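# Carry the masking tape to the next room's coffee table

## Task

Move the masking tape roll onto the coffee table in the adjoining room. The robot must not tip over or finish leaning. The roll has to rest on the table by itself, not held there by the gripper or any other part of the robot.

## Robot and tools

Robot: a simulated Hello Robot Stretch 4 with a single arm. It has an omni-wheel base, a lift that rides up and down a mast, an arm that telescopes forward, a three-joint wrist (yaw, pitch, roll) and a two-finger gripper. It stands about 1.6 m tall, and the base rim lies within 0.23 m of the base origin. Cameras: head_camera, head_left_camera, head_right_camera and wrist_camera. Loose objects may occasionally get a short shove from outside.

Frames: the base frame sits on the floor below the base centre, with x ahead, y to the left and z up. hand_pose is reported in this frame and marks the point between the fingers, 0.015 m back from the tips; it may be slightly wrong. Odometry is the base frame as it was when the scene began; its heading runs from -3.142 to 3.142, positive to the left.

Tool execute_actions: arguments are actions (a list holding one action, or empty to just read state and images) and cameras (a list of camera names or "all"; null or omitted means all, [] means none; an unknown name rejects the call). An action holds base, joints or both, plus optional pace and contact_limits. Alternatively it holds only end_of_arm: "enable_torque", which revives wrist or gripper motors that shut off, leaving them holding their current position. Motions in one action start together.
- base: exactly one command, each a relative move from where the base last reported itself, not a pose. translate_m drives straight, in metres, -2 to 2, positive forward. strafe_m slides sideways, in metres, -2 to 2, positive left. rotate_rad turns in place, in radians, -3.2 to 3.2, positive counter-clockwise seen from above.
- joints: absolute targets keyed by name. lift_m 0 to 1.2 m; arm_m 0 to 0.55 m extension; wrist_yaw_rad -1.134 to 4.276 (0 points forward, positive left, 3.14 stowed back, above 3.4 the arm may block it); wrist_pitch_rad -1.117 to 4.259 (0 level, 1.57 pointing down); wrist_roll_rad -1.117 to 4.259 (0 keeps fingers level, positive turns clockwise viewed from behind); gripper_m 0 to 0.08 m finger gap. Targets past a range are clipped and reported; other bad values or unknown keys reject the call with no motion. Joints left out may keep pushing to earlier targets.
- pace: "slow", "default", "fast" or "max"; base speed about 0.1/0.3/0.4/0.6 m/s and 1/2/3/4 rad/s, reduced when the lift is above 0.2 m. No action runs past 15 s.
- contact_limits: only arm_m, 0 (gentlest) to 0.75 (firmest), default 0.5; sets how much force stops the arm.
Unfolding at scene start: lift_m 0.4 with wrist_yaw_rad 0 together.

Tool wait: seconds, 0 to 10; nothing new is commanded, and it returns the same readings as an empty action.
Tool zoom_image: camera plus region [x0, y0, x1, y1] in pixels of that camera's latest full image, top-left origin, at most 504 by 504. Image sizes: head_camera 420x560, head_left/right 420x672 fisheye, wrist_camera 616x392.
Tool finished_scene: scene, the current scene's number. It ends the scene for good once the last command has been held, and reports success; the next task arrives in its result. After resuming from elsewhere, first send an empty actions list to learn the scene and task.

Reading results: base_status and joint_status tell how each motion ended. "done" means reached (for the base, wheels turned as far as asked, even if slipping). "off_target" means it stopped short and may still push. "contact_stop_at_<key>" means it hit something; that part holds or goes slack (a slack lift may sag, slack wheels may roll). "limit_stop_at_tilt" means leaning beyond 6 degrees; lift, arm and wheels go slack until it rights. "limit_stop_at_own_body" is a self-collision block; move away from the body. "torque_fault" means a wrist or gripper motor quit; send enable_torque. If a result reports a stop, the remaining execute_actions, wait and finished_scene calls in that reply are skipped. on_its_own lists uncommanded effects; "held at" there is the held target. joint_positions gives joint values. lidar_m: 12 distances in metres, 30-degree sectors, first straight ahead, going counter-clockwise (4th left, 7th behind, 10th right); "-" is nothing seen or closer than 0.25 m; it sees tabletops but may miss glass and thin legs. wrist_depth_mm: 7x7 grid of depths, 100 to 2000 mm, "-" if unknown. base_odometry comes from wheel counts; if turned_by_wheels and turned_by_imu differ by over about 0.1 rad, the base slipped or bumped, and heading is off by roughly their difference. base_tilt in degrees, forward and right positive, with a fixed bias up to about 1.5. motor_effort: percent of maximum, positive toward higher values, peak in brackets; for wheel_0/1/2 positive turns the base right. A load pushes wrist_pitch_rad effort away from 0.

Gripping: close to a gap smaller than the object. When holding, gripper_m reads above the commanded value, its effort leaves 0, and status is usually "off_target". Effort staying beyond about 50 shuts the gripper off and can drop the item.

Avoid: driving or turning with over 1 kg held and arm_m above 0.2, especially fast; strong steady pushes or pulls, mostly with the gripper high; pressing the gripper into things during base or arm moves; drops, slams and hard hits. Release the tape so it sits on the table unaided, and leave the robot upright.

Each tool is called as name([rows], argument=value, ...), one row to a line, values as JSON.

## Session

execute_actions(actions=[])

Scene clock: 0.00 s.
base_odometry: x=+0.000 y=+0.000 heading=+0.000 (m, m, rad; odometry frame)
turned_by_wheels: +0.000 (rad since the last result)
turned_by_imu: +0.000 (rad since the last result)
base_tilt: forward=+0.6 right=+0.5 (deg)
lidar_m: 0.73 0.74 0.78 0.67 0.68 0.85 1.32 3.01 1.18 0.99 0.98 0.82
base_status: not commanded
joint_positions: lift_m=+0.294 arm_m=-0.001 wrist_yaw_rad=+3.240 wrist_pitch_rad=-0.005 wrist_roll_rad=-0.017 gripper_m=+0.040
joint_status: not commanded
motor_effort: lift_m=+19 arm_m=-1 wrist_yaw_rad=+1 wrist_pitch_rad=-7 wrist_roll_rad=+1 gripper_m=+0 wheel_0=+0 wheel_1=+0 wheel_2=+0 (%)
hand_pose: x=-0.0499 y=+0.0661 z=+0.4728 quat_wxyz=(-0.049, +0.003, -0.008, +0.999) (m; base frame)
wrist_depth_mm: - 138 137 1756 - 1078 788 / - - 135 1756 - 1078 798 / - - 135 1464 - 1118 809 / - 114 136 1537 - 1118 820 / 187 140 - 1863 - 1078 809 / 205 1808 1808 1661 1808 1078 809 / 203 1281 123 1205 117 931 798
pictures: head_camera, head_left_camera, head_right_camera, wrist_camera
Images, in order (width x height): head_camera 420x560, head_left_camera 420x672, head_right_camera 420x672, wrist_camera 616x392.

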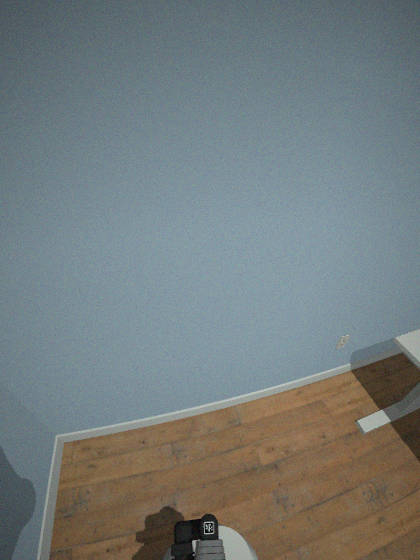

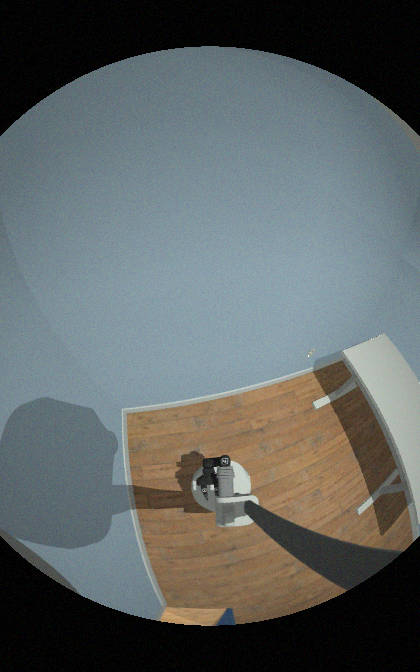

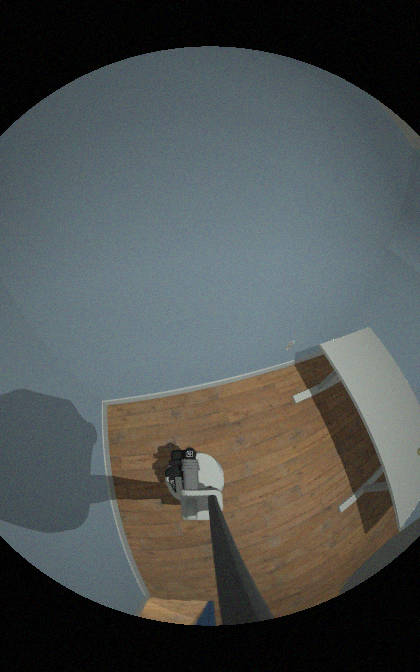

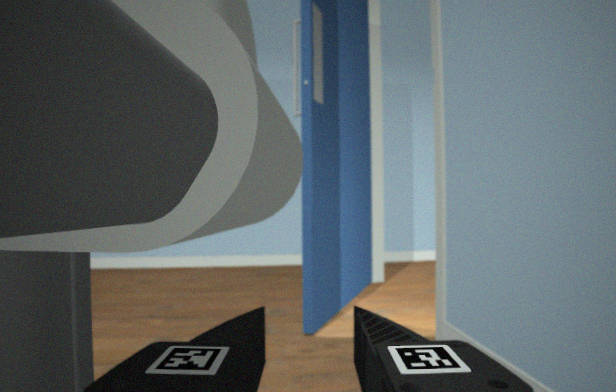

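execute_actions([
  {"base":{"rotate_rad":-2.0},"joints":{"lift_m":0.9,"wrist_yaw_rad":0,"wrist_pitch_rad":0.6},"pace":"fast"},
])

Scene clock: 6.17 s.
base_odometry: x=+0.000 y=+0.000 heading=-2.000 (m, m, rad; odometry frame)
turned_by_wheels: -2.000 (rad since the last result)
turned_by_imu: -1.976 (rad since the last result)
base_tilt: forward=+0.7 right=+0.5 (deg)
lidar_m: 1.08 0.98 0.99 0.80 0.73 0.73 0.76 0.67 0.68 0.91 1.30 2.91
base_status: done
joint_positions: lift_m=+0.900 arm_m=+0.000 wrist_yaw_rad=+0.001 wrist_pitch_rad=+0.602 wrist_roll_rad=-0.017 gripper_m=+0.040
joint_status: all done
motor_effort: lift_m=+21(27) arm_m=-1(1) wrist_yaw_rad=-2(9) wrist_pitch_rad=-4(11) wrist_roll_rad=+2(1) gripper_m=-1(0) wheel_0=-1(7) wheel_1=+0(13) wheel_2=+0(11) (%)
hand_pose: x=+0.3457 y=-0.0873 z=+0.9576 quat_wxyz=(+0.955, -0.008, +0.297, +0.003) (m; base frame)
wrist_depth_mm: 1281 1464 1708 1863 - - - / 1281 1205 1229 1921 - - - / 878 931 1863 - - - - / 1576 1756 1863 - 1983 1921 1921 / 1537 1618 1661 1661 1576 1576 1537 / 1336 1366 1336 1336 1366 1366 1336 / 1160 1182 123 1160 117 1182 1138
pictures: head_camera, head_left_camera, head_right_camera, wrist_camera
Images, in order (width x height): head_camera 420x560, head_left_camera 420x672, head_right_camera 420x672, wrist_camera 616x392.

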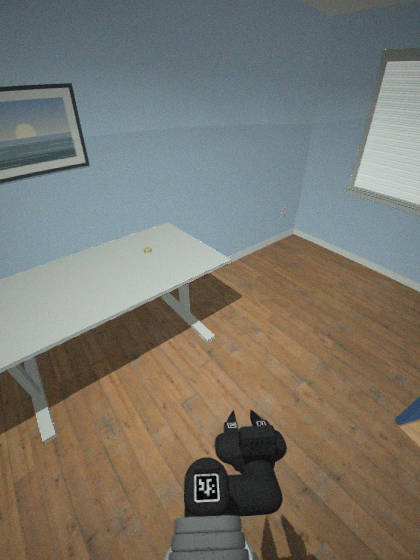

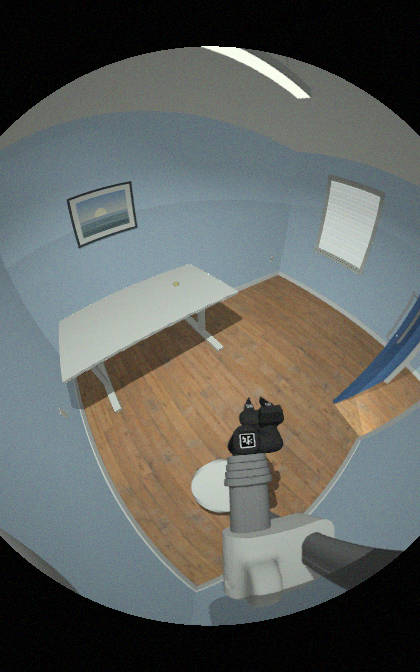

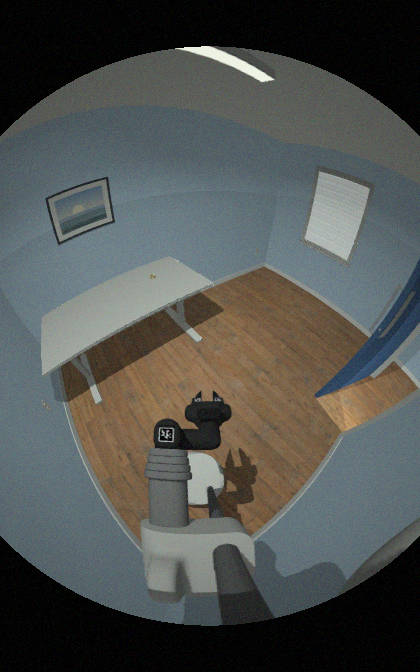

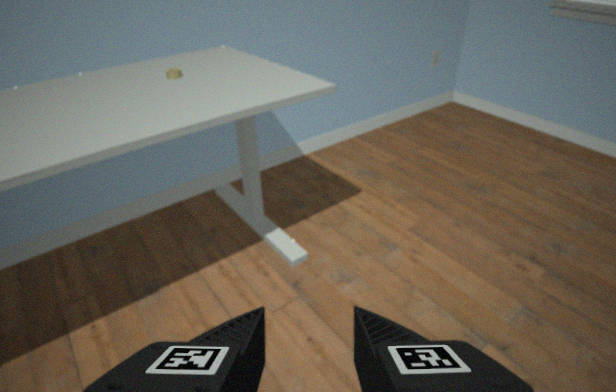

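execute_actions([
  {"base":{"rotate_rad":0.66},"joints":{"lift_m":1.0,"wrist_pitch_rad":1.0,"gripper_m":0.08},"pace":"fast"},
], cameras=[])

execute_actions([
  {"base":{"strafe_m":-0.5},"pace":"fast"},
], cameras=[])

execute_actions([
  {"base":{"translate_m":0.6},"joints":{"arm_m":0.2},"pace":"fast"},
], cameras=["head_camera","wrist_camera"])

Scene clock: 18.20 s.
base_odometry: x=+0.000 y=+0.000 heading=-1.341 (m, m, rad; odometry frame)
turned_by_wheels: +0.659 (rad since the last result)
turned_by_imu: +0.651 (rad since the last result)
base_tilt: forward=+0.9 right=+0.5 (deg)
lidar_m: 0.98 1.02 0.77 0.73 0.78 0.71 0.67 0.72 1.04 1.33 2.49 1.04
base_status: done
joint_positions: lift_m=+1.000 arm_m=+0.000 wrist_yaw_rad=+0.000 wrist_pitch_rad=+1.001 wrist_roll_rad=-0.017 gripper_m=+0.080
joint_status: all done
motor_effort: lift_m=+20(21) arm_m=-1(1) wrist_yaw_rad=-1(0) wrist_pitch_rad=-4(4) wrist_roll_rad=+1(1) gripper_m=+2(3) wheel_0=-3(8) wheel_1=-4(9) wheel_2=-5(11) (%)
hand_pose: x=+0.2851 y=-0.0874 z=+0.9990 quat_wxyz=(+0.877, -0.007, +0.480, +0.004) (m; base frame)
wrist_depth_mm: 1138 1499 1708 1708 1708 1708 1618 / 1182 1661 1708 1756 1708 1708 1708 / 1182 1537 1576 1537 1537 1537 1499 / 1160 1397 1430 1397 1397 1397 1366 / 1160 1255 1281 1281 1255 1229 1229 / 1118 1160 1182 1160 1138 1138 1138 / 1118 104 1042 1060 1042 108 1078
pictures: none
No camera images: the call's "cameras" was empty. Leave "cameras" out to get every camera's image.

Scene clock: 20.90 s.
base_odometry: x=-0.487 y=-0.114 heading=-1.341 (m, m, rad; odometry frame)
turned_by_wheels: +0.000 (rad since the last result)
turned_by_imu: +0.001 (rad since the last result)
base_tilt: forward=+0.7 right=+0.5 (deg)
lidar_m: 0.98 1.03 1.28 1.23 0.98 0.73 0.68 0.73 0.85 0.97 2.46 1.02
base_status: done
joint_positions: lift_m=+1.000 arm_m=+0.000 wrist_yaw_rad=+0.000 wrist_pitch_rad=+1.001 wrist_roll_rad=-0.017 gripper_m=+0.080
joint_status: not commanded
motor_effort: lift_m=+20(20) arm_m=-1(1) wrist_yaw_rad=-1(2) wrist_pitch_rad=-4(3) wrist_roll_rad=+0(1) gripper_m=+2(3) wheel_0=+1(11) wheel_1=-1(14) wheel_2=+0(4) (%)
hand_pose: x=+0.2851 y=-0.0874 z=+0.9990 quat_wxyz=(+0.877, -0.007, +0.480, +0.004) (m; base frame)
wrist_depth_mm: 1229 1661 1661 1708 1255 1618 1661 / 1661 1756 1756 1756 1661 1756 1708 / 1576 1537 1576 1537 1576 1576 1537 / 1430 1397 1397 1397 1366 1397 1397 / 1281 1281 1281 1281 1281 1281 1255 / 1160 1160 1160 1182 1160 1160 1138 / 1098 104 1042 1078 1060 108 1098
pictures: none
No camera images: the call's "cameras" was empty. Leave "cameras" out to get every camera's image.

Scene clock: 24.03 s.
base_odometry: x=-0.350 y=-0.698 heading=-1.341 (m, m, rad; odometry frame)
turned_by_wheels: +0.000 (rad since the last result)
turned_by_imu: -0.005 (rad since the last result)
base_tilt: forward=+0.6 right=+0.6 (deg)
lidar_m: 0.40 0.40 0.56 1.21 1.30 1.35 1.28 1.20 1.21 2.45 0.56 0.41
base_status: done
joint_positions: lift_m=+1.000 arm_m=+0.199 wrist_yaw_rad=+0.000 wrist_pitch_rad=+1.001 wrist_roll_rad=-0.017 gripper_m=+0.080
joint_status: all done
motor_effort: lift_m=+20(20) arm_m=+5(7) wrist_yaw_rad=+1(1) wrist_pitch_rad=-4(3) wrist_roll_rad=+1(1) gripper_m=+3(2) wheel_0=+2(9) wheel_1=+2(9) wheel_2=-2(14) (%)
hand_pose: x=+0.4846 y=-0.0874 z=+0.9990 quat_wxyz=(+0.877, -0.007, +0.480, +0.004) (m; base frame)
wrist_depth_mm: 741 741 741 741 741 741 809 / 647 654 640 640 647 640 904 / 585 580 574 564 574 564 574 / 521 525 517 517 517 517 512 / 473 473 469 469 469 469 466 / 433 433 433 430 430 430 424 / 407 104 389 399 389 108 -
pictures: head_camera, wrist_camera
Images, in order (width x height): head_camera 420x560, wrist_camera 616x392.

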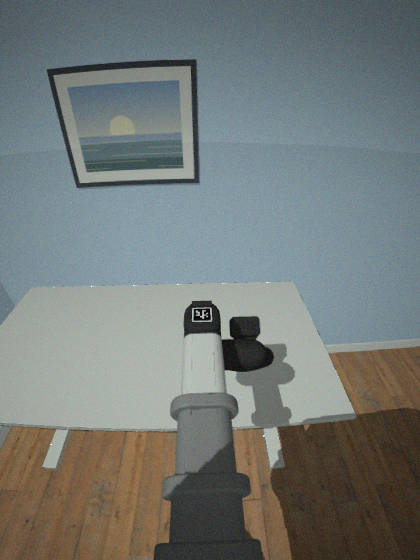

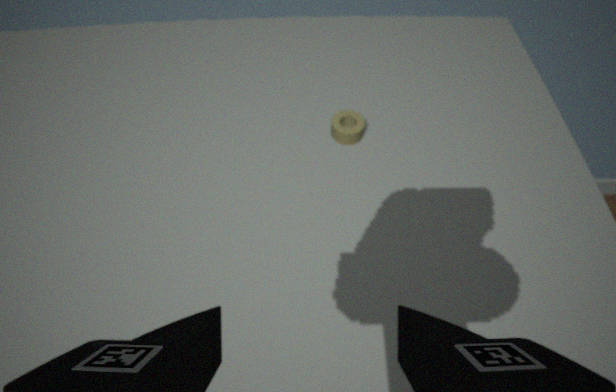

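execute_actions([
  {"base":{"strafe_m":-0.061},"joints":{"arm_m":0.5,"lift_m":0.85},"pace":"fast"},
], cameras=["head_camera","wrist_camera"])

Scene clock: 35.23 s.
base_odometry: x=-0.409 y=-0.712 heading=-1.341 (m, m, rad; odometry frame)
turned_by_wheels: +0.000 (rad since the last result)
turned_by_imu: +0.000 (rad since the last result)
base_tilt: forward=+0.6 right=+0.5 (deg)
lidar_m: 0.37 0.42 0.55 1.28 1.36 1.34 1.28 1.11 1.21 2.41 0.59 0.42
base_status: done
joint_positions: lift_m=+0.850 arm_m=+0.499 wrist_yaw_rad=+0.000 wrist_pitch_rad=+1.001 wrist_roll_rad=-0.017 gripper_m=+0.080
joint_status: all done
motor_effort: lift_m=+17(17) arm_m=+5(7) wrist_yaw_rad=-1(2) wrist_pitch_rad=-3(6) wrist_roll_rad=+1(0) gripper_m=+2(2) wheel_0=+1(10) wheel_1=-2(12) wheel_2=+0(4) (%)
hand_pose: x=+0.7846 y=-0.0874 z=+0.8492 quat_wxyz=(+0.877, -0.007, +0.480, +0.004) (m; base frame)
wrist_depth_mm: 477 477 469 459 466 469 473 / 430 424 421 421 415 415 418 / 377 377 375 373 370 370 368 / 340 342 338 338 336 332 332 / 309 309 307 306 306 304 303 / 282 282 279 273 281 278 278 / 264 104 252 260 253 108 -
pictures: head_camera, wrist_camera
Images, in order (width x height): head_camera 420x560, wrist_camera 616x392.

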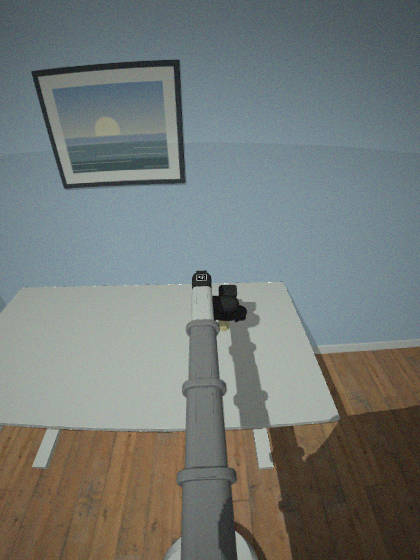

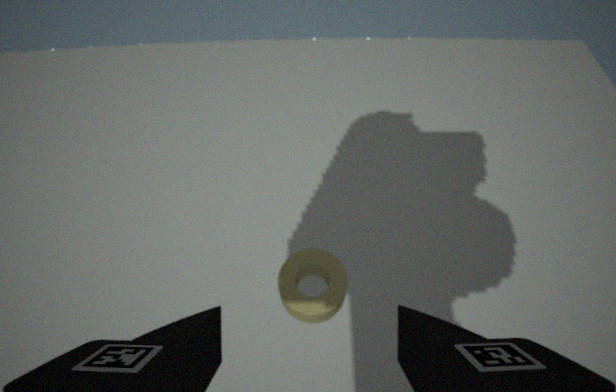

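execute_actions([
  {"joints":{"arm_m":0.548,"lift_m":0.79}},
], cameras=[])

execute_actions([
  {"joints":{"lift_m":0.747}},
], cameras=["wrist_camera"])

Scene clock: 43.60 s.
base_odometry: x=-0.409 y=-0.712 heading=-1.341 (m, m, rad; odometry frame)
turned_by_wheels: +0.000 (rad since the last result)
turned_by_imu: +0.000 (rad since the last result)
base_tilt: forward=+0.7 right=+0.5 (deg)
lidar_m: 0.37 0.41 0.57 1.28 1.35 1.34 1.28 1.12 1.22 2.40 0.58 0.42
base_status: not commanded
joint_positions: lift_m=+0.790 arm_m=+0.547 wrist_yaw_rad=+0.000 wrist_pitch_rad=+1.002 wrist_roll_rad=-0.017 gripper_m=+0.080
joint_status: all done
motor_effort: lift_m=+17(16) arm_m=+5(4) wrist_yaw_rad=+0(0) wrist_pitch_rad=-5(5) wrist_roll_rad=+0(0) gripper_m=+2(2) wheel_0=+1(1) wheel_1=-2(1) wheel_2=+0(0) (%)
hand_pose: x=+0.8326 y=-0.0874 z=+0.7893 quat_wxyz=(+0.877, -0.007, +0.480, +0.004) (m; base frame)
wrist_depth_mm: 382 377 379 377 375 370 370 / 338 336 329 330 329 329 329 / 298 296 297 294 293 291 291 / 268 267 266 266 264 263 262 / 243 243 242 242 241 240 238 / 222 223 221 202 220 220 218 / 208 104 198 189 198 108 -
pictures: none
No camera images: the call's "cameras" was empty. Leave "cameras" out to get every camera's image.

Scene clock: 44.63 s.
base_odometry: x=-0.409 y=-0.712 heading=-1.341 (m, m, rad; odometry frame)
turned_by_wheels: +0.000 (rad since the last result)
turned_by_imu: +0.000 (rad since the last result)
base_tilt: forward=+0.6 right=+0.6 (deg)
lidar_m: 0.35 0.40 0.56 1.26 1.32 1.33 1.29 1.15 1.21 2.40 0.58 0.42
base_status: not commanded
joint_positions: lift_m=+0.747 arm_m=+0.547 wrist_yaw_rad=+0.000 wrist_pitch_rad=+1.002 wrist_roll_rad=-0.017 gripper_m=+0.080
joint_status: all done
motor_effort: lift_m=+16(17) arm_m=+5(5) wrist_yaw_rad=+1(1) wrist_pitch_rad=-3(3) wrist_roll_rad=+1(1) gripper_m=+2(3) wheel_0=+1(1) wheel_1=-1(1) wheel_2=+0(0) (%)
hand_pose: x=+0.8326 y=-0.0874 z=+0.7463 quat_wxyz=(+0.877, -0.007, +0.480, +0.004) (m; base frame)
wrist_depth_mm: 310 306 306 304 304 298 300 / 273 271 267 265 266 265 265 / 242 239 238 236 237 235 235 / 217 216 215 214 213 212 212 / 196 195 195 195 194 193 192 / 179 179 179 163 176 178 177 / 167 104 161 156 159 108 -
pictures: wrist_camera
Images, in order (width x height): wrist_camera 616x392.

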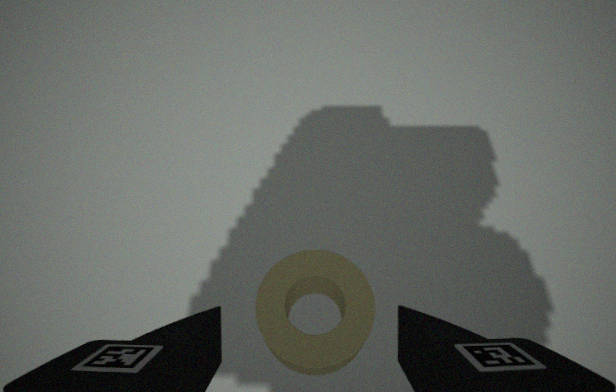

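execute_actions([
  {"base":{"translate_m":0.008},"joints":{"lift_m":0.741}},
], cameras=[])

execute_actions([
  {"joints":{"gripper_m":0.03}},
], cameras=["wrist_camera"])

execute_actions([
  {"joints":{"lift_m":0.8}},
], cameras=["wrist_camera"])

Scene clock: 51.60 s.
base_odometry: x=-0.408 y=-0.719 heading=-1.341 (m, m, rad; odometry frame)
turned_by_wheels: +0.000 (rad since the last result)
turned_by_imu: +0.000 (rad since the last result)
base_tilt: forward=+0.7 right=+0.4 (deg)
lidar_m: 0.39 0.39 0.57 1.26 1.34 1.36 1.28 1.16 1.21 2.42 0.56 0.40
base_status: done
joint_positions: lift_m=+0.742 arm_m=+0.547 wrist_yaw_rad=-0.003 wrist_pitch_rad=+1.002 wrist_roll_rad=-0.017 gripper_m=+0.080
joint_status: all done
motor_effort: lift_m=+10(14) arm_m=+5(5) wrist_yaw_rad=+8(7) wrist_pitch_rad=-6(4) wrist_roll_rad=+0(2) gripper_m=+3(2) wheel_0=+4(6) wheel_1=+4(6) wheel_2=-5(11) (%)
hand_pose: x=+0.8323 y=-0.0877 z=+0.7408 quat_wxyz=(+0.877, -0.007, +0.480, +0.003) (m; base frame)
wrist_depth_mm: 310 306 306 304 304 300 301 / 271 270 266 266 265 264 266 / 240 238 237 236 236 236 236 / 215 214 214 213 212 212 212 / 195 195 194 195 193 193 191 / 178 178 179 158 174 177 176 / 166 104 159 143 152 108 -
pictures: none
No camera images: the call's "cameras" was empty. Leave "cameras" out to get every camera's image.

Scene clock: 52.70 s.
base_odometry: x=-0.408 y=-0.719 heading=-1.341 (m, m, rad; odometry frame)
turned_by_wheels: +0.000 (rad since the last result)
turned_by_imu: +0.000 (rad since the last result)
base_tilt: forward=+0.9 right=+0.4 (deg)
lidar_m: 0.39 0.40 0.58 1.28 1.35 1.35 1.26 1.14 1.17 2.41 0.57 0.41
base_status: not commanded
joint_positions: lift_m=+0.742 arm_m=+0.547 wrist_yaw_rad=-0.001 wrist_pitch_rad=+0.996 wrist_roll_rad=-0.017 gripper_m=+0.048
joint_status: gripper_m off_target (ended at +0.048, target +0.030)
on_its_own: gripper_m is held at +0.042, not at your +0.030, by its contact guard: the fingers met something
motor_effort: lift_m=+11(11) arm_m=+5(5) wrist_yaw_rad=+2(7) wrist_pitch_rad=+12(12) wrist_roll_rad=+1(1) gripper_m=-40(39) wheel_0=+3(4) wheel_1=+4(4) wheel_2=-5(5) (%)
hand_pose: x=+0.8335 y=-0.0875 z=+0.7413 quat_wxyz=(+0.878, -0.007, +0.478, +0.004) (m; base frame)
wrist_depth_mm: 314 310 310 307 306 303 304 / 273 271 270 267 267 266 267 / 241 241 238 237 237 236 236 / 216 215 213 214 213 213 213 / 196 195 196 195 194 193 193 / 178 178 179 158 177 176 176 / 165 167 124 141 120 136 -
pictures: wrist_camera
Images, in order (width x height): wrist_camera 616x392.

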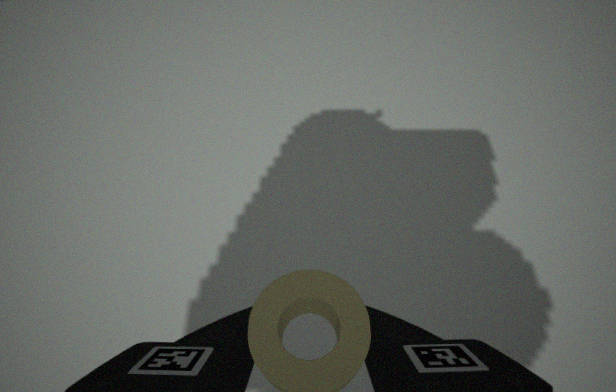

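Scene clock: 53.87 s.
base_odometry: x=-0.408 y=-0.719 heading=-1.341 (m, m, rad; odometry frame)
turned_by_wheels: +0.000 (rad since the last result)
turned_by_imu: +0.000 (rad since the last result)
base_tilt: forward=+0.7 right=+0.6 (deg)
lidar_m: 0.39 0.38 0.57 1.28 1.36 1.34 1.29 1.11 1.20 2.40 0.57 0.43
base_status: not commanded
joint_positions: lift_m=+0.800 arm_m=+0.547 wrist_yaw_rad=+0.000 wrist_pitch_rad=+1.001 wrist_roll_rad=-0.017 gripper_m=+0.048
joint_status: all done
on_its_own: gripper_m is held at +0.042, not at your +0.030, by its contact guard: the fingers met something
motor_effort: lift_m=+21(23) arm_m=+5(5) wrist_yaw_rad=+0(2) wrist_pitch_rad=-4(13) wrist_roll_rad=+1(1) gripper_m=-40(40) wheel_0=+3(4) wheel_1=+4(4) wheel_2=-4(5) (%)
hand_pose: x=+0.8327 y=-0.0874 z=+0.7989 quat_wxyz=(+0.877, -0.007, +0.480, +0.004) (m; base frame)
wrist_depth_mm: 404 399 399 402 392 389 397 / 351 347 347 345 343 343 342 / 310 310 309 307 307 304 304 / 279 278 278 277 277 274 273 / 254 253 253 251 251 251 249 / 233 231 231 159 229 229 228 / 215 216 124 141 120 160 213
pictures: wrist_camera
Images, in order (width x height): wrist_camera 616x392.

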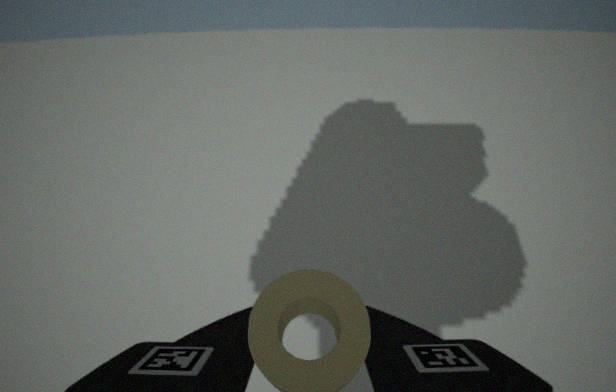

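execute_actions([
  {"base":{"translate_m":-0.55},"joints":{"arm_m":0},"pace":"fast"},
], cameras=[])

execute_actions([
  {"base":{"rotate_rad":-2.5},"joints":{"lift_m":0.6},"pace":"fast"},
])

Scene clock: 62.17 s.
base_odometry: x=-0.533 y=-0.184 heading=-1.341 (m, m, rad; odometry frame)
turned_by_wheels: +0.000 (rad since the last result)
turned_by_imu: +0.004 (rad since the last result)
base_tilt: forward=+0.7 right=+0.6 (deg)
lidar_m: 0.91 0.94 1.33 1.29 1.05 0.76 0.74 0.81 0.82 2.43 2.41 0.97
base_status: done
joint_positions: lift_m=+0.800 arm_m=+0.001 wrist_yaw_rad=+0.000 wrist_pitch_rad=+1.002 wrist_roll_rad=-0.017 gripper_m=+0.048
joint_status: all done
on_its_own: gripper_m is held at +0.042, not at your +0.030, by its contact guard: the fingers met something
motor_effort: lift_m=+20(21) arm_m=-5(3) wrist_yaw_rad=+0(0) wrist_pitch_rad=-4(5) wrist_roll_rad=+1(1) gripper_m=-39(39) wheel_0=-1(6) wheel_1=-3(10) wheel_2=+1(15) (%)
hand_pose: x=+0.2863 y=-0.0875 z=+0.7989 quat_wxyz=(+0.877, -0.007, +0.480, +0.004) (m; base frame)
wrist_depth_mm: 1537 1537 1576 1576 1499 1618 1537 / 1430 1464 1430 1397 1366 1430 1464 / 1281 1308 1281 1281 1281 1281 1255 / 1160 1138 1138 1138 1138 1160 1138 / 1042 1060 1042 1042 1025 1025 1008 / 976 960 960 158 946 931 946 / 891 891 124 141 120 492 878
pictures: none
No camera images: the call's "cameras" was empty. Leave "cameras" out to get every camera's image.

Scene clock: 64.60 s.
base_odometry: x=-0.533 y=-0.184 heading=+2.443 (m, m, rad; odometry frame)
turned_by_wheels: -2.500 (rad since the last result)
turned_by_imu: -2.469 (rad since the last result)
base_tilt: forward=+0.7 right=+0.5 (deg)
lidar_m: 0.82 0.78 2.38 2.12 0.93 0.89 1.01 1.30 1.29 0.94 0.75 0.74
base_status: done
joint_positions: lift_m=+0.600 arm_m=+0.001 wrist_yaw_rad=+0.000 wrist_pitch_rad=+1.002 wrist_roll_rad=-0.017 gripper_m=+0.048
joint_status: all done
on_its_own: gripper_m is held at +0.042, not at your +0.030, by its contact guard: the fingers met something
motor_effort: lift_m=+17(24) arm_m=-5(5) wrist_yaw_rad=-1(2) wrist_pitch_rad=-4(8) wrist_roll_rad=+1(1) gripper_m=-40(39) wheel_0=+0(8) wheel_1=+3(11) wheel_2=+2(10) (%)
hand_pose: x=+0.2865 y=-0.0874 z=+0.5992 quat_wxyz=(+0.877, -0.007, +0.480, +0.004) (m; base frame)
wrist_depth_mm: 904 1308 1255 723 603 521 459 / 759 1118 1138 842 683 574 500 / 741 1008 1025 946 788 647 554 / 904 891 917 891 878 750 627 / 842 820 820 831 831 809 723 / 768 750 768 159 750 741 732 / 707 699 124 141 120 397 699
pictures: head_camera, head_left_camera, head_right_camera, wrist_camera
Images, in order (width x height): head_camera 420x560, head_left_camera 420x672, head_right_camera 420x672, wrist_camera 616x392.

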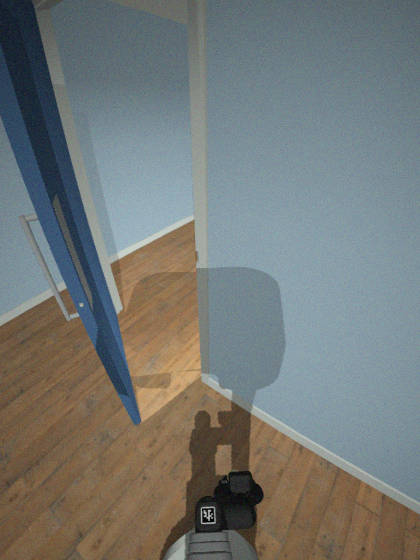

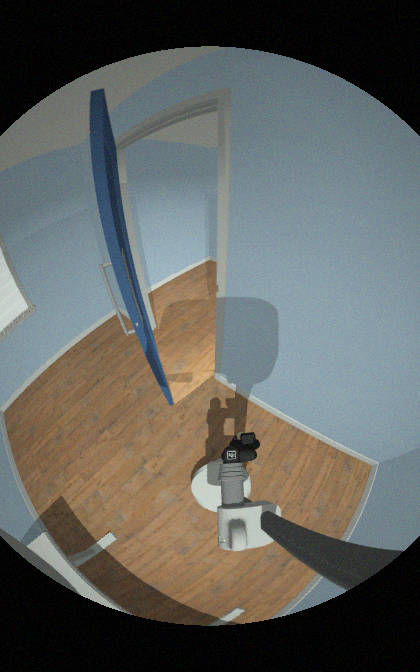

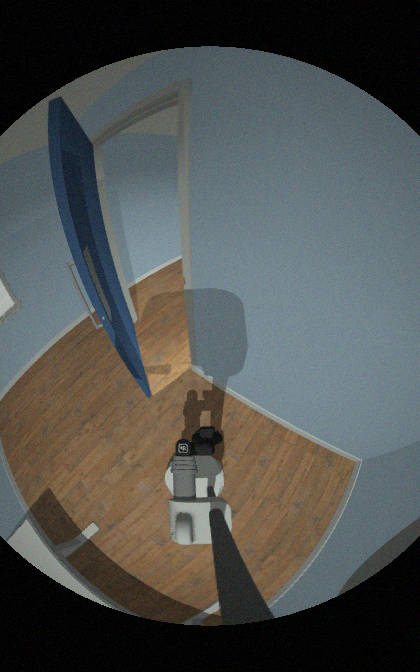

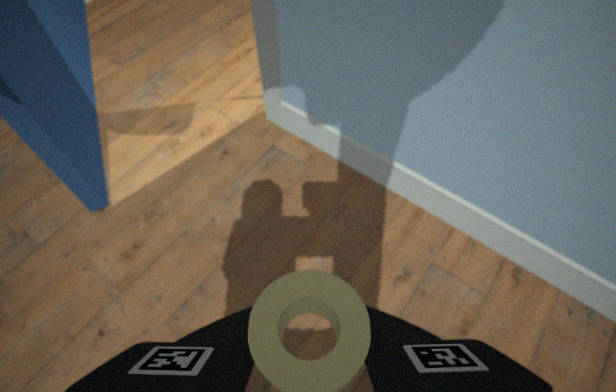

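execute_actions([
  {"base":{"rotate_rad":0.9},"joints":{"lift_m":0.4,"wrist_pitch_rad":1.4},"pace":"fast"},
], cameras=[])

execute_actions([
  {"base":{"strafe_m":-0.46},"pace":"fast"},
], cameras=[])

execute_actions([
  {"base":{"translate_m":0.4},"pace":"fast"},
], cameras=["head_camera","head_left_camera","head_right_camera"])

Scene clock: 75.87 s.
base_odometry: x=-0.533 y=-0.184 heading=-2.941 (m, m, rad; odometry frame)
turned_by_wheels: +0.900 (rad since the last result)
turned_by_imu: +0.889 (rad since the last result)
base_tilt: forward=+0.6 right=+0.4 (deg)
lidar_m: 2.40 2.47 1.00 0.91 0.98 1.27 1.28 1.14 0.80 0.76 0.78 0.80
base_status: done
joint_positions: lift_m=+0.400 arm_m=+0.001 wrist_yaw_rad=+0.000 wrist_pitch_rad=+1.400 wrist_roll_rad=-0.017 gripper_m=+0.048
joint_status: all done
on_its_own: gripper_m is held at +0.042, not at your +0.030, by its contact guard: the fingers met something
motor_effort: lift_m=+17(16) arm_m=-5(5) wrist_yaw_rad=+0(3) wrist_pitch_rad=-3(1) wrist_roll_rad=+0(0) gripper_m=-39(40) wheel_0=-1(7) wheel_1=+0(11) wheel_2=-2(12) (%)
hand_pose: x=+0.2078 y=-0.0874 z=+0.3687 quat_wxyz=(+0.765, -0.006, +0.644, +0.005) (m; base frame)
wrist_depth_mm: 591 585 585 585 580 574 574 / 569 569 564 564 564 564 559 / 559 554 549 549 544 549 544 / 539 539 535 535 535 530 525 / 530 521 525 521 521 517 517 / 512 508 325 158 508 500 496 / 492 301 124 141 120 301 492
pictures: none
No camera images: the call's "cameras" was empty. Leave "cameras" out to get every camera's image.

Scene clock: 78.17 s.
base_odometry: x=-0.625 y=+0.267 heading=-2.941 (m, m, rad; odometry frame)
turned_by_wheels: +0.000 (rad since the last result)
turned_by_imu: +0.000 (rad since the last result)
base_tilt: forward=+0.7 right=+0.6 (deg)
lidar_m: 0.75 2.47 1.45 1.38 1.45 1.37 1.24 0.44 0.30 0.26 0.29 0.40
base_status: done
joint_positions: lift_m=+0.400 arm_m=+0.001 wrist_yaw_rad=+0.000 wrist_pitch_rad=+1.401 wrist_roll_rad=-0.017 gripper_m=+0.048
joint_status: not commanded
on_its_own: gripper_m is held at +0.042, not at your +0.030, by its contact guard: the fingers met something
motor_effort: lift_m=+17(17) arm_m=-5(5) wrist_yaw_rad=+0(1) wrist_pitch_rad=-1(2) wrist_roll_rad=+2(1) gripper_m=-41(39) wheel_0=-1(12) wheel_1=-1(13) wheel_2=+0(2) (%)
hand_pose: x=+0.2078 y=-0.0874 z=+0.3687 quat_wxyz=(+0.765, -0.006, +0.644, +0.005) (m; base frame)
wrist_depth_mm: 591 585 580 580 574 473 334 / 574 569 569 564 564 466 340 / 554 554 554 549 549 459 342 / 539 539 539 530 530 469 345 / 525 517 521 525 521 469 349 / 512 508 327 158 504 469 347 / 500 303 124 141 120 255 340
pictures: none
No camera images: the call's "cameras" was empty. Leave "cameras" out to get every camera's image.

Scene clock: 80.47 s.
base_odometry: x=-1.017 y=+0.187 heading=-2.941 (m, m, rad; odometry frame)
turned_by_wheels: +0.000 (rad since the last result)
turned_by_imu: -0.003 (rad since the last result)
base_tilt: forward=+0.8 right=+0.6 (deg)
lidar_m: 0.43 0.34 2.26 1.38 1.47 1.77 1.25 0.44 0.31 0.29 0.30 1.23
base_status: done
joint_positions: lift_m=+0.400 arm_m=+0.001 wrist_yaw_rad=+0.000 wrist_pitch_rad=+1.401 wrist_roll_rad=-0.017 gripper_m=+0.048
joint_status: not commanded
on_its_own: gripper_m is held at +0.042, not at your +0.030, by its contact guard: the fingers met something
motor_effort: lift_m=+18(17) arm_m=-5(5) wrist_yaw_rad=+0(1) wrist_pitch_rad=+0(1) wrist_roll_rad=+1(1) gripper_m=-40(39) wheel_0=-1(6) wheel_1=+2(11) wheel_2=+1(14) (%)
hand_pose: x=+0.2078 y=-0.0874 z=+0.3687 quat_wxyz=(+0.765, -0.006, +0.644, +0.005) (m; base frame)
wrist_depth_mm: 281 359 517 580 580 585 574 / 300 397 559 564 564 559 559 / 549 455 554 554 554 544 549 / 544 539 535 530 530 530 530 / 525 525 521 521 521 512 353 / 508 508 325 158 508 466 332 / 500 303 123 141 120 254 332
pictures: head_camera, head_left_camera, head_right_camera
Images, in order (width x height): head_camera 420x560, head_left_camera 420x672, head_right_camera 420x672.

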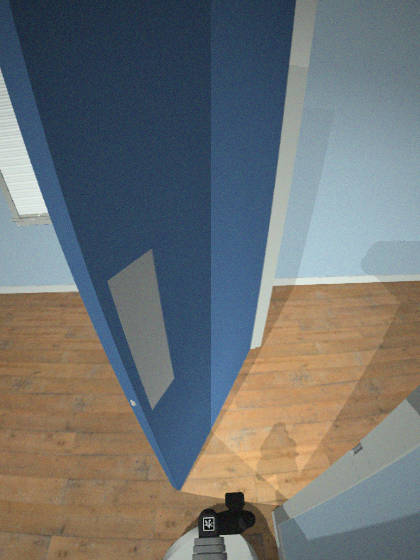

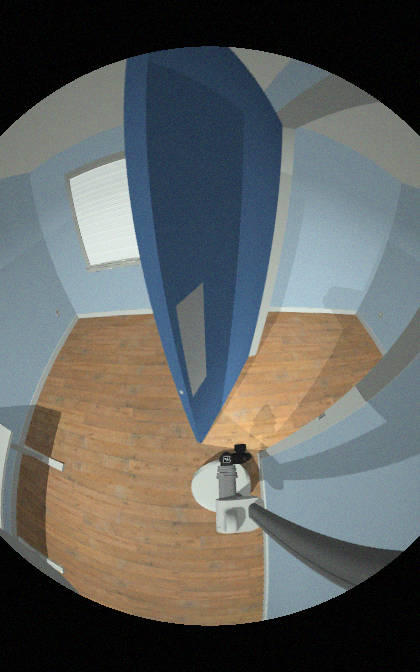

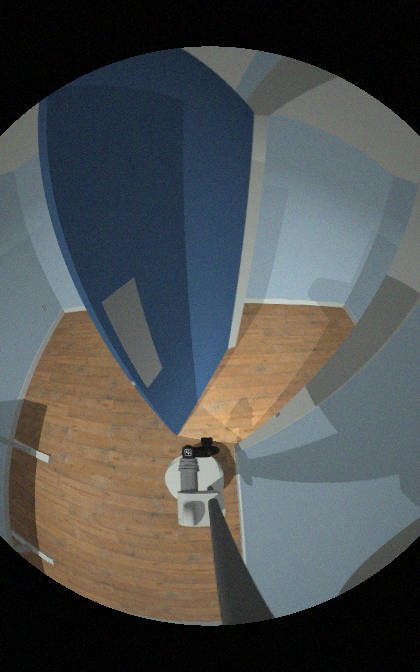

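execute_actions([
  {"base":{"translate_m":0.32},"pace":"slow"},
], cameras=["head_left_camera","head_right_camera"])

Scene clock: 89.10 s.
base_odometry: x=-1.330 y=+0.123 heading=-2.941 (m, m, rad; odometry frame)
turned_by_wheels: +0.000 (rad since the last result)
turned_by_imu: -0.002 (rad since the last result)
base_tilt: forward=+0.8 right=+0.4 (deg)
lidar_m: 0.33 0.25 0.25 1.43 1.44 2.04 1.29 0.43 0.29 0.29 2.44 0.71
base_status: done
joint_positions: lift_m=+0.400 arm_m=+0.001 wrist_yaw_rad=+0.000 wrist_pitch_rad=+1.401 wrist_roll_rad=-0.017 gripper_m=+0.048
joint_status: not commanded
on_its_own: gripper_m is held at +0.042, not at your +0.030, by its contact guard: the fingers met something
motor_effort: lift_m=+17(18) arm_m=-5(5) wrist_yaw_rad=+1(1) wrist_pitch_rad=-2(2) wrist_roll_rad=+0(0) gripper_m=-39(40) wheel_0=+3(14) wheel_1=+6(15) wheel_2=-7(14) (%)
hand_pose: x=+0.2078 y=-0.0874 z=+0.3687 quat_wxyz=(+0.765, -0.006, +0.644, +0.005) (m; base frame)
wrist_depth_mm: 205 254 351 530 585 574 580 / 222 286 410 559 564 564 564 / 246 330 504 549 549 544 544 / 278 387 530 530 530 535 525 / 319 466 521 521 521 517 521 / 373 508 325 158 508 504 508 / 415 301 124 141 120 300 492
pictures: head_left_camera, head_right_camera
Images, in order (width x height): head_left_camera 420x672, head_right_camera 420x672.

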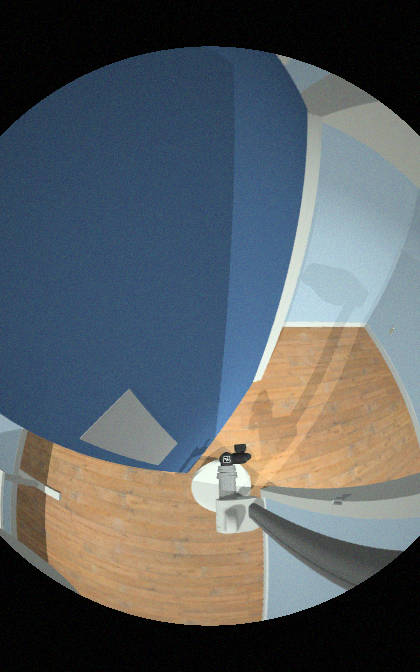

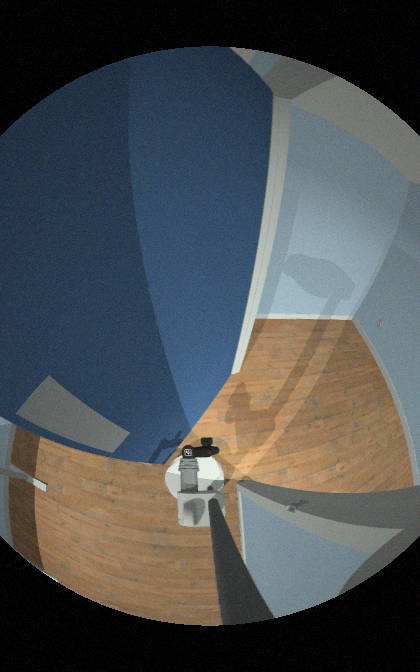

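Opening. Turn the arm away and keep pushing.

execute_actions([
  {"base":{"rotate_rad":-1.57},"pace":"slow"},
], cameras=["head_left_camera"])

execute_actions([
  {"base":{"strafe_m":0.35},"pace":"slow"},
], cameras=["head_camera","head_left_camera","head_right_camera"])

Scene clock: 96.90 s.
base_odometry: x=-1.330 y=+0.123 heading=+1.773 (m, m, rad; odometry frame)
turned_by_wheels: -1.569 (rad since the last result)
turned_by_imu: -1.550 (rad since the last result)
base_tilt: forward=+0.6 right=+0.3 (deg)
lidar_m: 0.27 2.41 0.71 0.29 0.25 0.25 1.45 1.50 2.04 1.22 0.42 0.28
base_status: done
joint_positions: lift_m=+0.400 arm_m=+0.001 wrist_yaw_rad=+0.000 wrist_pitch_rad=+1.401 wrist_roll_rad=-0.017 gripper_m=+0.048
joint_status: not commanded
on_its_own: gripper_m is held at +0.042, not at your +0.030, by its contact guard: the fingers met something
motor_effort: lift_m=+18(18) arm_m=-5(5) wrist_yaw_rad=+1(1) wrist_pitch_rad=-1(1) wrist_roll_rad=+1(1) gripper_m=-39(40) wheel_0=+3(4) wheel_1=+5(7) wheel_2=+4(5) (%)
hand_pose: x=+0.2078 y=-0.0874 z=+0.3687 quat_wxyz=(+0.765, -0.006, +0.644, +0.005) (m; base frame)
wrist_depth_mm: 591 585 580 111 112 133 - / 569 569 569 144 153 174 174 / 549 554 554 233 236 259 262 / 539 539 535 484 445 442 439 / 521 521 530 521 525 521 521 / 512 508 327 158 508 508 500 / 500 301 124 141 120 300 492
pictures: head_left_camera
Images, in order (width x height): head_left_camera 420x672.

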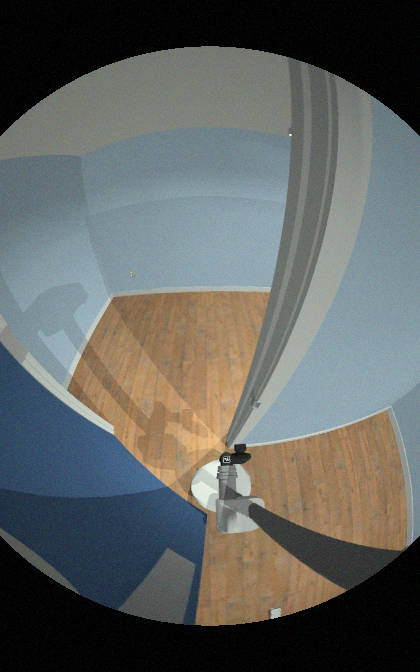

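Scene clock: 101.53 s.
base_odometry: x=-1.673 y=+0.053 heading=+1.774 (m, m, rad; odometry frame)
turned_by_wheels: +0.000 (rad since the last result)
turned_by_imu: +0.000 (rad since the last result)
base_tilt: forward=+0.7 right=+0.5 (deg)
lidar_m: 2.52 1.93 0.39 0.25 0.25 0.25 0.27 1.58 2.06 1.27 0.50 0.55
base_status: done
joint_positions: lift_m=+0.400 arm_m=+0.001 wrist_yaw_rad=+0.000 wrist_pitch_rad=+1.401 wrist_roll_rad=-0.017 gripper_m=+0.048
joint_status: not commanded
on_its_own: gripper_m is held at +0.042, not at your +0.030, by its contact guard: the fingers met something
motor_effort: lift_m=+18(18) arm_m=-5(5) wrist_yaw_rad=-1(1) wrist_pitch_rad=-1(3) wrist_roll_rad=+1(0) gripper_m=-40(40) wheel_0=-3(10) wheel_1=+5(10) wheel_2=+3(4) (%)
hand_pose: x=+0.2077 y=-0.0874 z=+0.3687 quat_wxyz=(+0.765, -0.006, +0.644, +0.005) (m; base frame)
wrist_depth_mm: 574 591 580 574 585 574 574 / 569 569 564 564 564 559 564 / 554 559 554 554 549 549 477 / 544 535 539 535 530 530 525 / 525 521 521 521 521 517 517 / 512 512 325 158 504 500 500 / 496 300 124 141 120 298 492
pictures: head_camera, head_left_camera, head_right_camera
Images, in order (width x height): head_camera 420x560, head_left_camera 420x672, head_right_camera 420x672.

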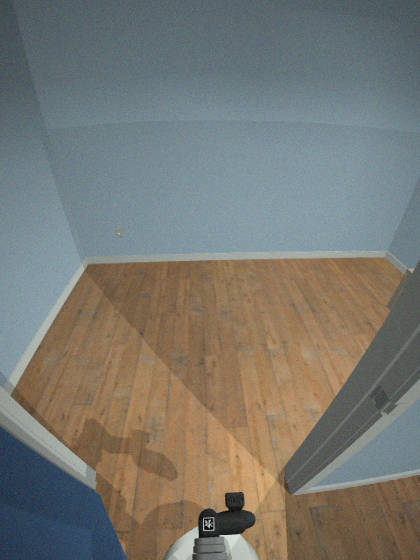

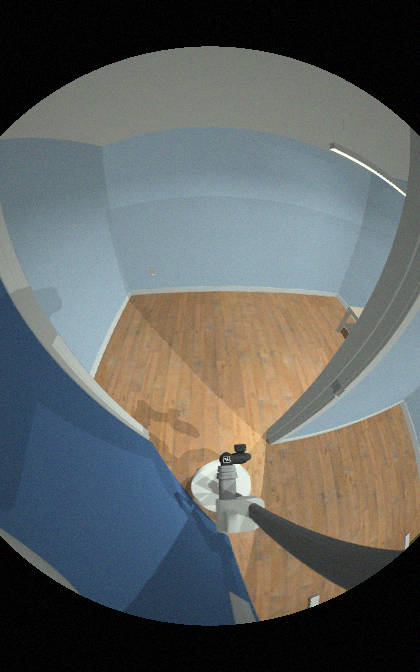

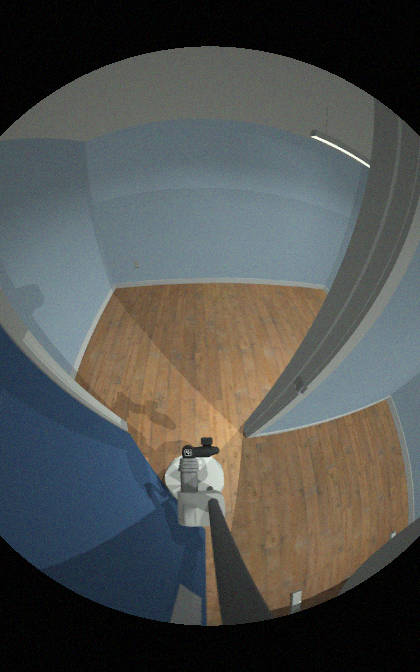

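execute_actions([
  {"base":{"translate_m":1.1},"pace":"fast"},
], cameras=[])

execute_actions([
  {"base":{"rotate_rad":-1.57},"joints":{"lift_m":0.65,"wrist_pitch_rad":1.0},"pace":"fast"},
])

Scene clock: 111.67 s.
base_odometry: x=-1.894 y=+1.130 heading=+1.774 (m, m, rad; odometry frame)
turned_by_wheels: +0.000 (rad since the last result)
turned_by_imu: -0.009 (rad since the last result)
base_tilt: forward=+0.9 right=+0.3 (deg)
lidar_m: 1.40 1.47 1.43 1.35 0.91 0.86 1.14 0.75 0.93 1.78 1.82 1.49
base_status: done
joint_positions: lift_m=+0.400 arm_m=+0.001 wrist_yaw_rad=+0.000 wrist_pitch_rad=+1.401 wrist_roll_rad=-0.017 gripper_m=+0.048
joint_status: not commanded
on_its_own: gripper_m is held at +0.042, not at your +0.030, by its contact guard: the fingers met something
motor_effort: lift_m=+18(18) arm_m=-4(5) wrist_yaw_rad=+1(0) wrist_pitch_rad=-2(1) wrist_roll_rad=+1(0) gripper_m=-39(40) wheel_0=+0(11) wheel_1=+1(9) wheel_2=+0(17) (%)
hand_pose: x=+0.2077 y=-0.0874 z=+0.3687 quat_wxyz=(+0.765, -0.006, +0.644, +0.005) (m; base frame)
wrist_depth_mm: 585 591 585 591 580 585 580 / 569 564 564 569 569 564 564 / 554 554 554 549 554 549 544 / 539 535 535 539 535 535 530 / 521 525 525 525 517 521 517 / 512 512 325 158 508 504 500 / 500 301 124 141 120 300 492
pictures: none
No camera images: the call's "cameras" was empty. Leave "cameras" out to get every camera's image.

Scene clock: 113.40 s.
base_odometry: x=-1.894 y=+1.130 heading=+0.204 (m, m, rad; odometry frame)
turned_by_wheels: -1.570 (rad since the last result)
turned_by_imu: -1.551 (rad since the last result)
base_tilt: forward=+0.6 right=+0.6 (deg)
lidar_m: 1.76 1.85 1.49 1.43 1.50 1.40 1.35 0.95 0.87 1.13 0.72 0.87
base_status: done
joint_positions: lift_m=+0.650 arm_m=+0.001 wrist_yaw_rad=+0.000 wrist_pitch_rad=+1.002 wrist_roll_rad=-0.017 gripper_m=+0.048
joint_status: all done
on_its_own: gripper_m is held at +0.042, not at your +0.030, by its contact guard: the fingers met something
motor_effort: lift_m=+21(25) arm_m=-5(5) wrist_yaw_rad=-2(0) wrist_pitch_rad=-6(10) wrist_roll_rad=+1(1) gripper_m=-40(40) wheel_0=+1(8) wheel_1=+1(11) wheel_2=+3(10) (%)
hand_pose: x=+0.2864 y=-0.0874 z=+0.6489 quat_wxyz=(+0.877, -0.007, +0.480, +0.004) (m; base frame)
wrist_depth_mm: 1397 1397 1397 1336 1366 1138 778 / 1229 1229 1182 1205 1182 1118 798 / 1078 1078 1078 1078 1060 1025 788 / 976 960 976 960 960 946 809 / 891 878 891 878 878 878 798 / 809 809 809 158 809 809 768 / 750 750 124 141 120 424 741
pictures: head_camera, head_left_camera, head_right_camera, wrist_camera
Images, in order (width x height): head_camera 420x560, head_left_camera 420x672, head_right_camera 420x672, wrist_camera 616x392.

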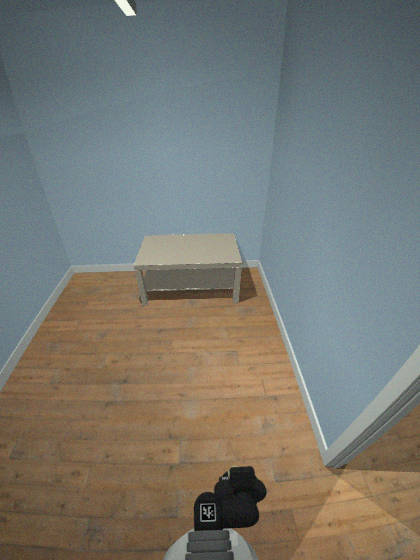

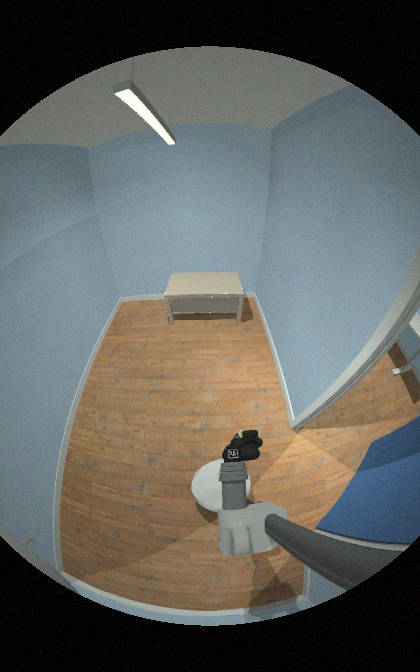

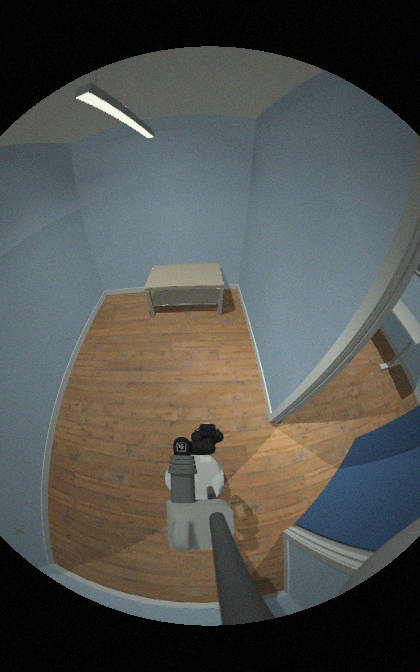

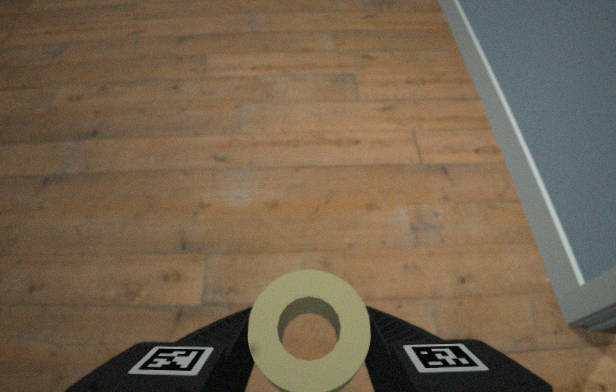

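execute_actions([
  {"base":{"rotate_rad":0.08},"pace":"fast"},
], cameras=[])

execute_actions([
  {"base":{"translate_m":1.25},"joints":{"arm_m":0.45,"lift_m":0.56},"pace":"fast"},
], cameras=["head_camera","wrist_camera"])

Scene clock: 120.70 s.
base_odometry: x=-1.894 y=+1.130 heading=+0.284 (m, m, rad; odometry frame)
turned_by_wheels: +0.079 (rad since the last result)
turned_by_imu: +0.078 (rad since the last result)
base_tilt: forward=+0.7 right=+0.5 (deg)
lidar_m: 1.74 1.93 1.45 1.41 1.51 1.38 1.34 0.89 0.92 1.23 0.75 0.97
base_status: done
joint_positions: lift_m=+0.650 arm_m=+0.001 wrist_yaw_rad=+0.000 wrist_pitch_rad=+1.002 wrist_roll_rad=-0.017 gripper_m=+0.048
joint_status: not commanded
on_its_own: gripper_m is held at +0.042, not at your +0.030, by its contact guard: the fingers met something
motor_effort: lift_m=+21(21) arm_m=-5(5) wrist_yaw_rad=+0(0) wrist_pitch_rad=-5(2) wrist_roll_rad=+0(1) gripper_m=-40(40) wheel_0=-2(5) wheel_1=-3(7) wheel_2=-3(10) (%)
hand_pose: x=+0.2864 y=-0.0874 z=+0.6489 quat_wxyz=(+0.877, -0.007, +0.480, +0.004) (m; base frame)
wrist_depth_mm: 1397 1366 1397 1366 1366 1281 904 / 1255 1205 1229 1229 1205 1160 917 / 1060 1078 1060 1078 1078 1060 904 / 991 976 976 991 946 960 878 / 891 891 878 878 878 891 842 / 809 809 820 158 798 809 788 / 750 750 124 141 120 421 741
pictures: none
No camera images: the call's "cameras" was empty. Leave "cameras" out to get every camera's image.

Scene clock: 125.13 s.
base_odometry: x=-0.694 y=+1.480 heading=+0.284 (m, m, rad; odometry frame)
turned_by_wheels: +0.000 (rad since the last result)
turned_by_imu: -0.010 (rad since the last result)
base_tilt: forward=+0.6 right=+0.6 (deg)
lidar_m: 0.51 0.57 1.40 1.35 1.43 2.08 2.47 0.98 0.72 0.69 0.75 0.54
base_status: done
joint_positions: lift_m=+0.560 arm_m=+0.449 wrist_yaw_rad=+0.000 wrist_pitch_rad=+1.001 wrist_roll_rad=-0.017 gripper_m=+0.048
joint_status: all done
on_its_own: gripper_m is held at +0.042, not at your +0.030, by its contact guard: the fingers met something
motor_effort: lift_m=+17(18) arm_m=+5(5) wrist_yaw_rad=+0(3) wrist_pitch_rad=-4(5) wrist_roll_rad=+1(0) gripper_m=-39(40) wheel_0=+0(9) wheel_1=+2(9) wheel_2=+0(14) (%)
hand_pose: x=+0.7347 y=-0.0874 z=+0.5592 quat_wxyz=(+0.877, -0.007, +0.480, +0.004) (m; base frame)
wrist_depth_mm: 477 469 459 452 459 455 445 / 399 394 392 389 387 387 384 / 355 351 349 345 345 345 343 / 317 314 315 314 314 310 309 / 289 287 285 286 283 282 282 / 263 262 262 158 260 258 258 / 244 246 123 141 120 174 241
pictures: head_camera, wrist_camera
Images, in order (width x height): head_camera 420x560, wrist_camera 616x392.

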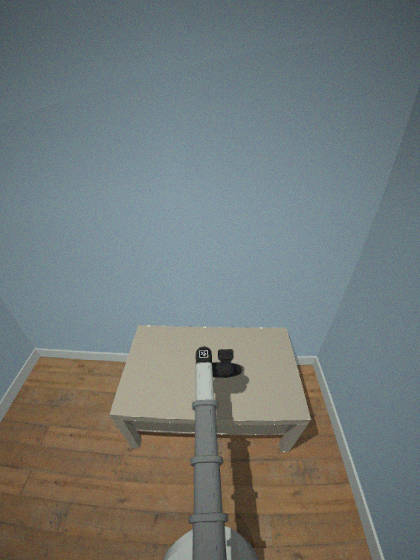

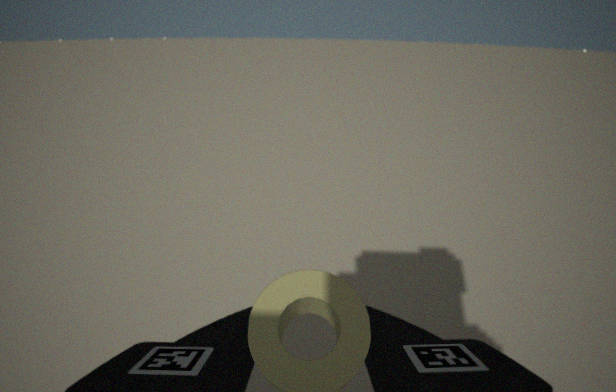

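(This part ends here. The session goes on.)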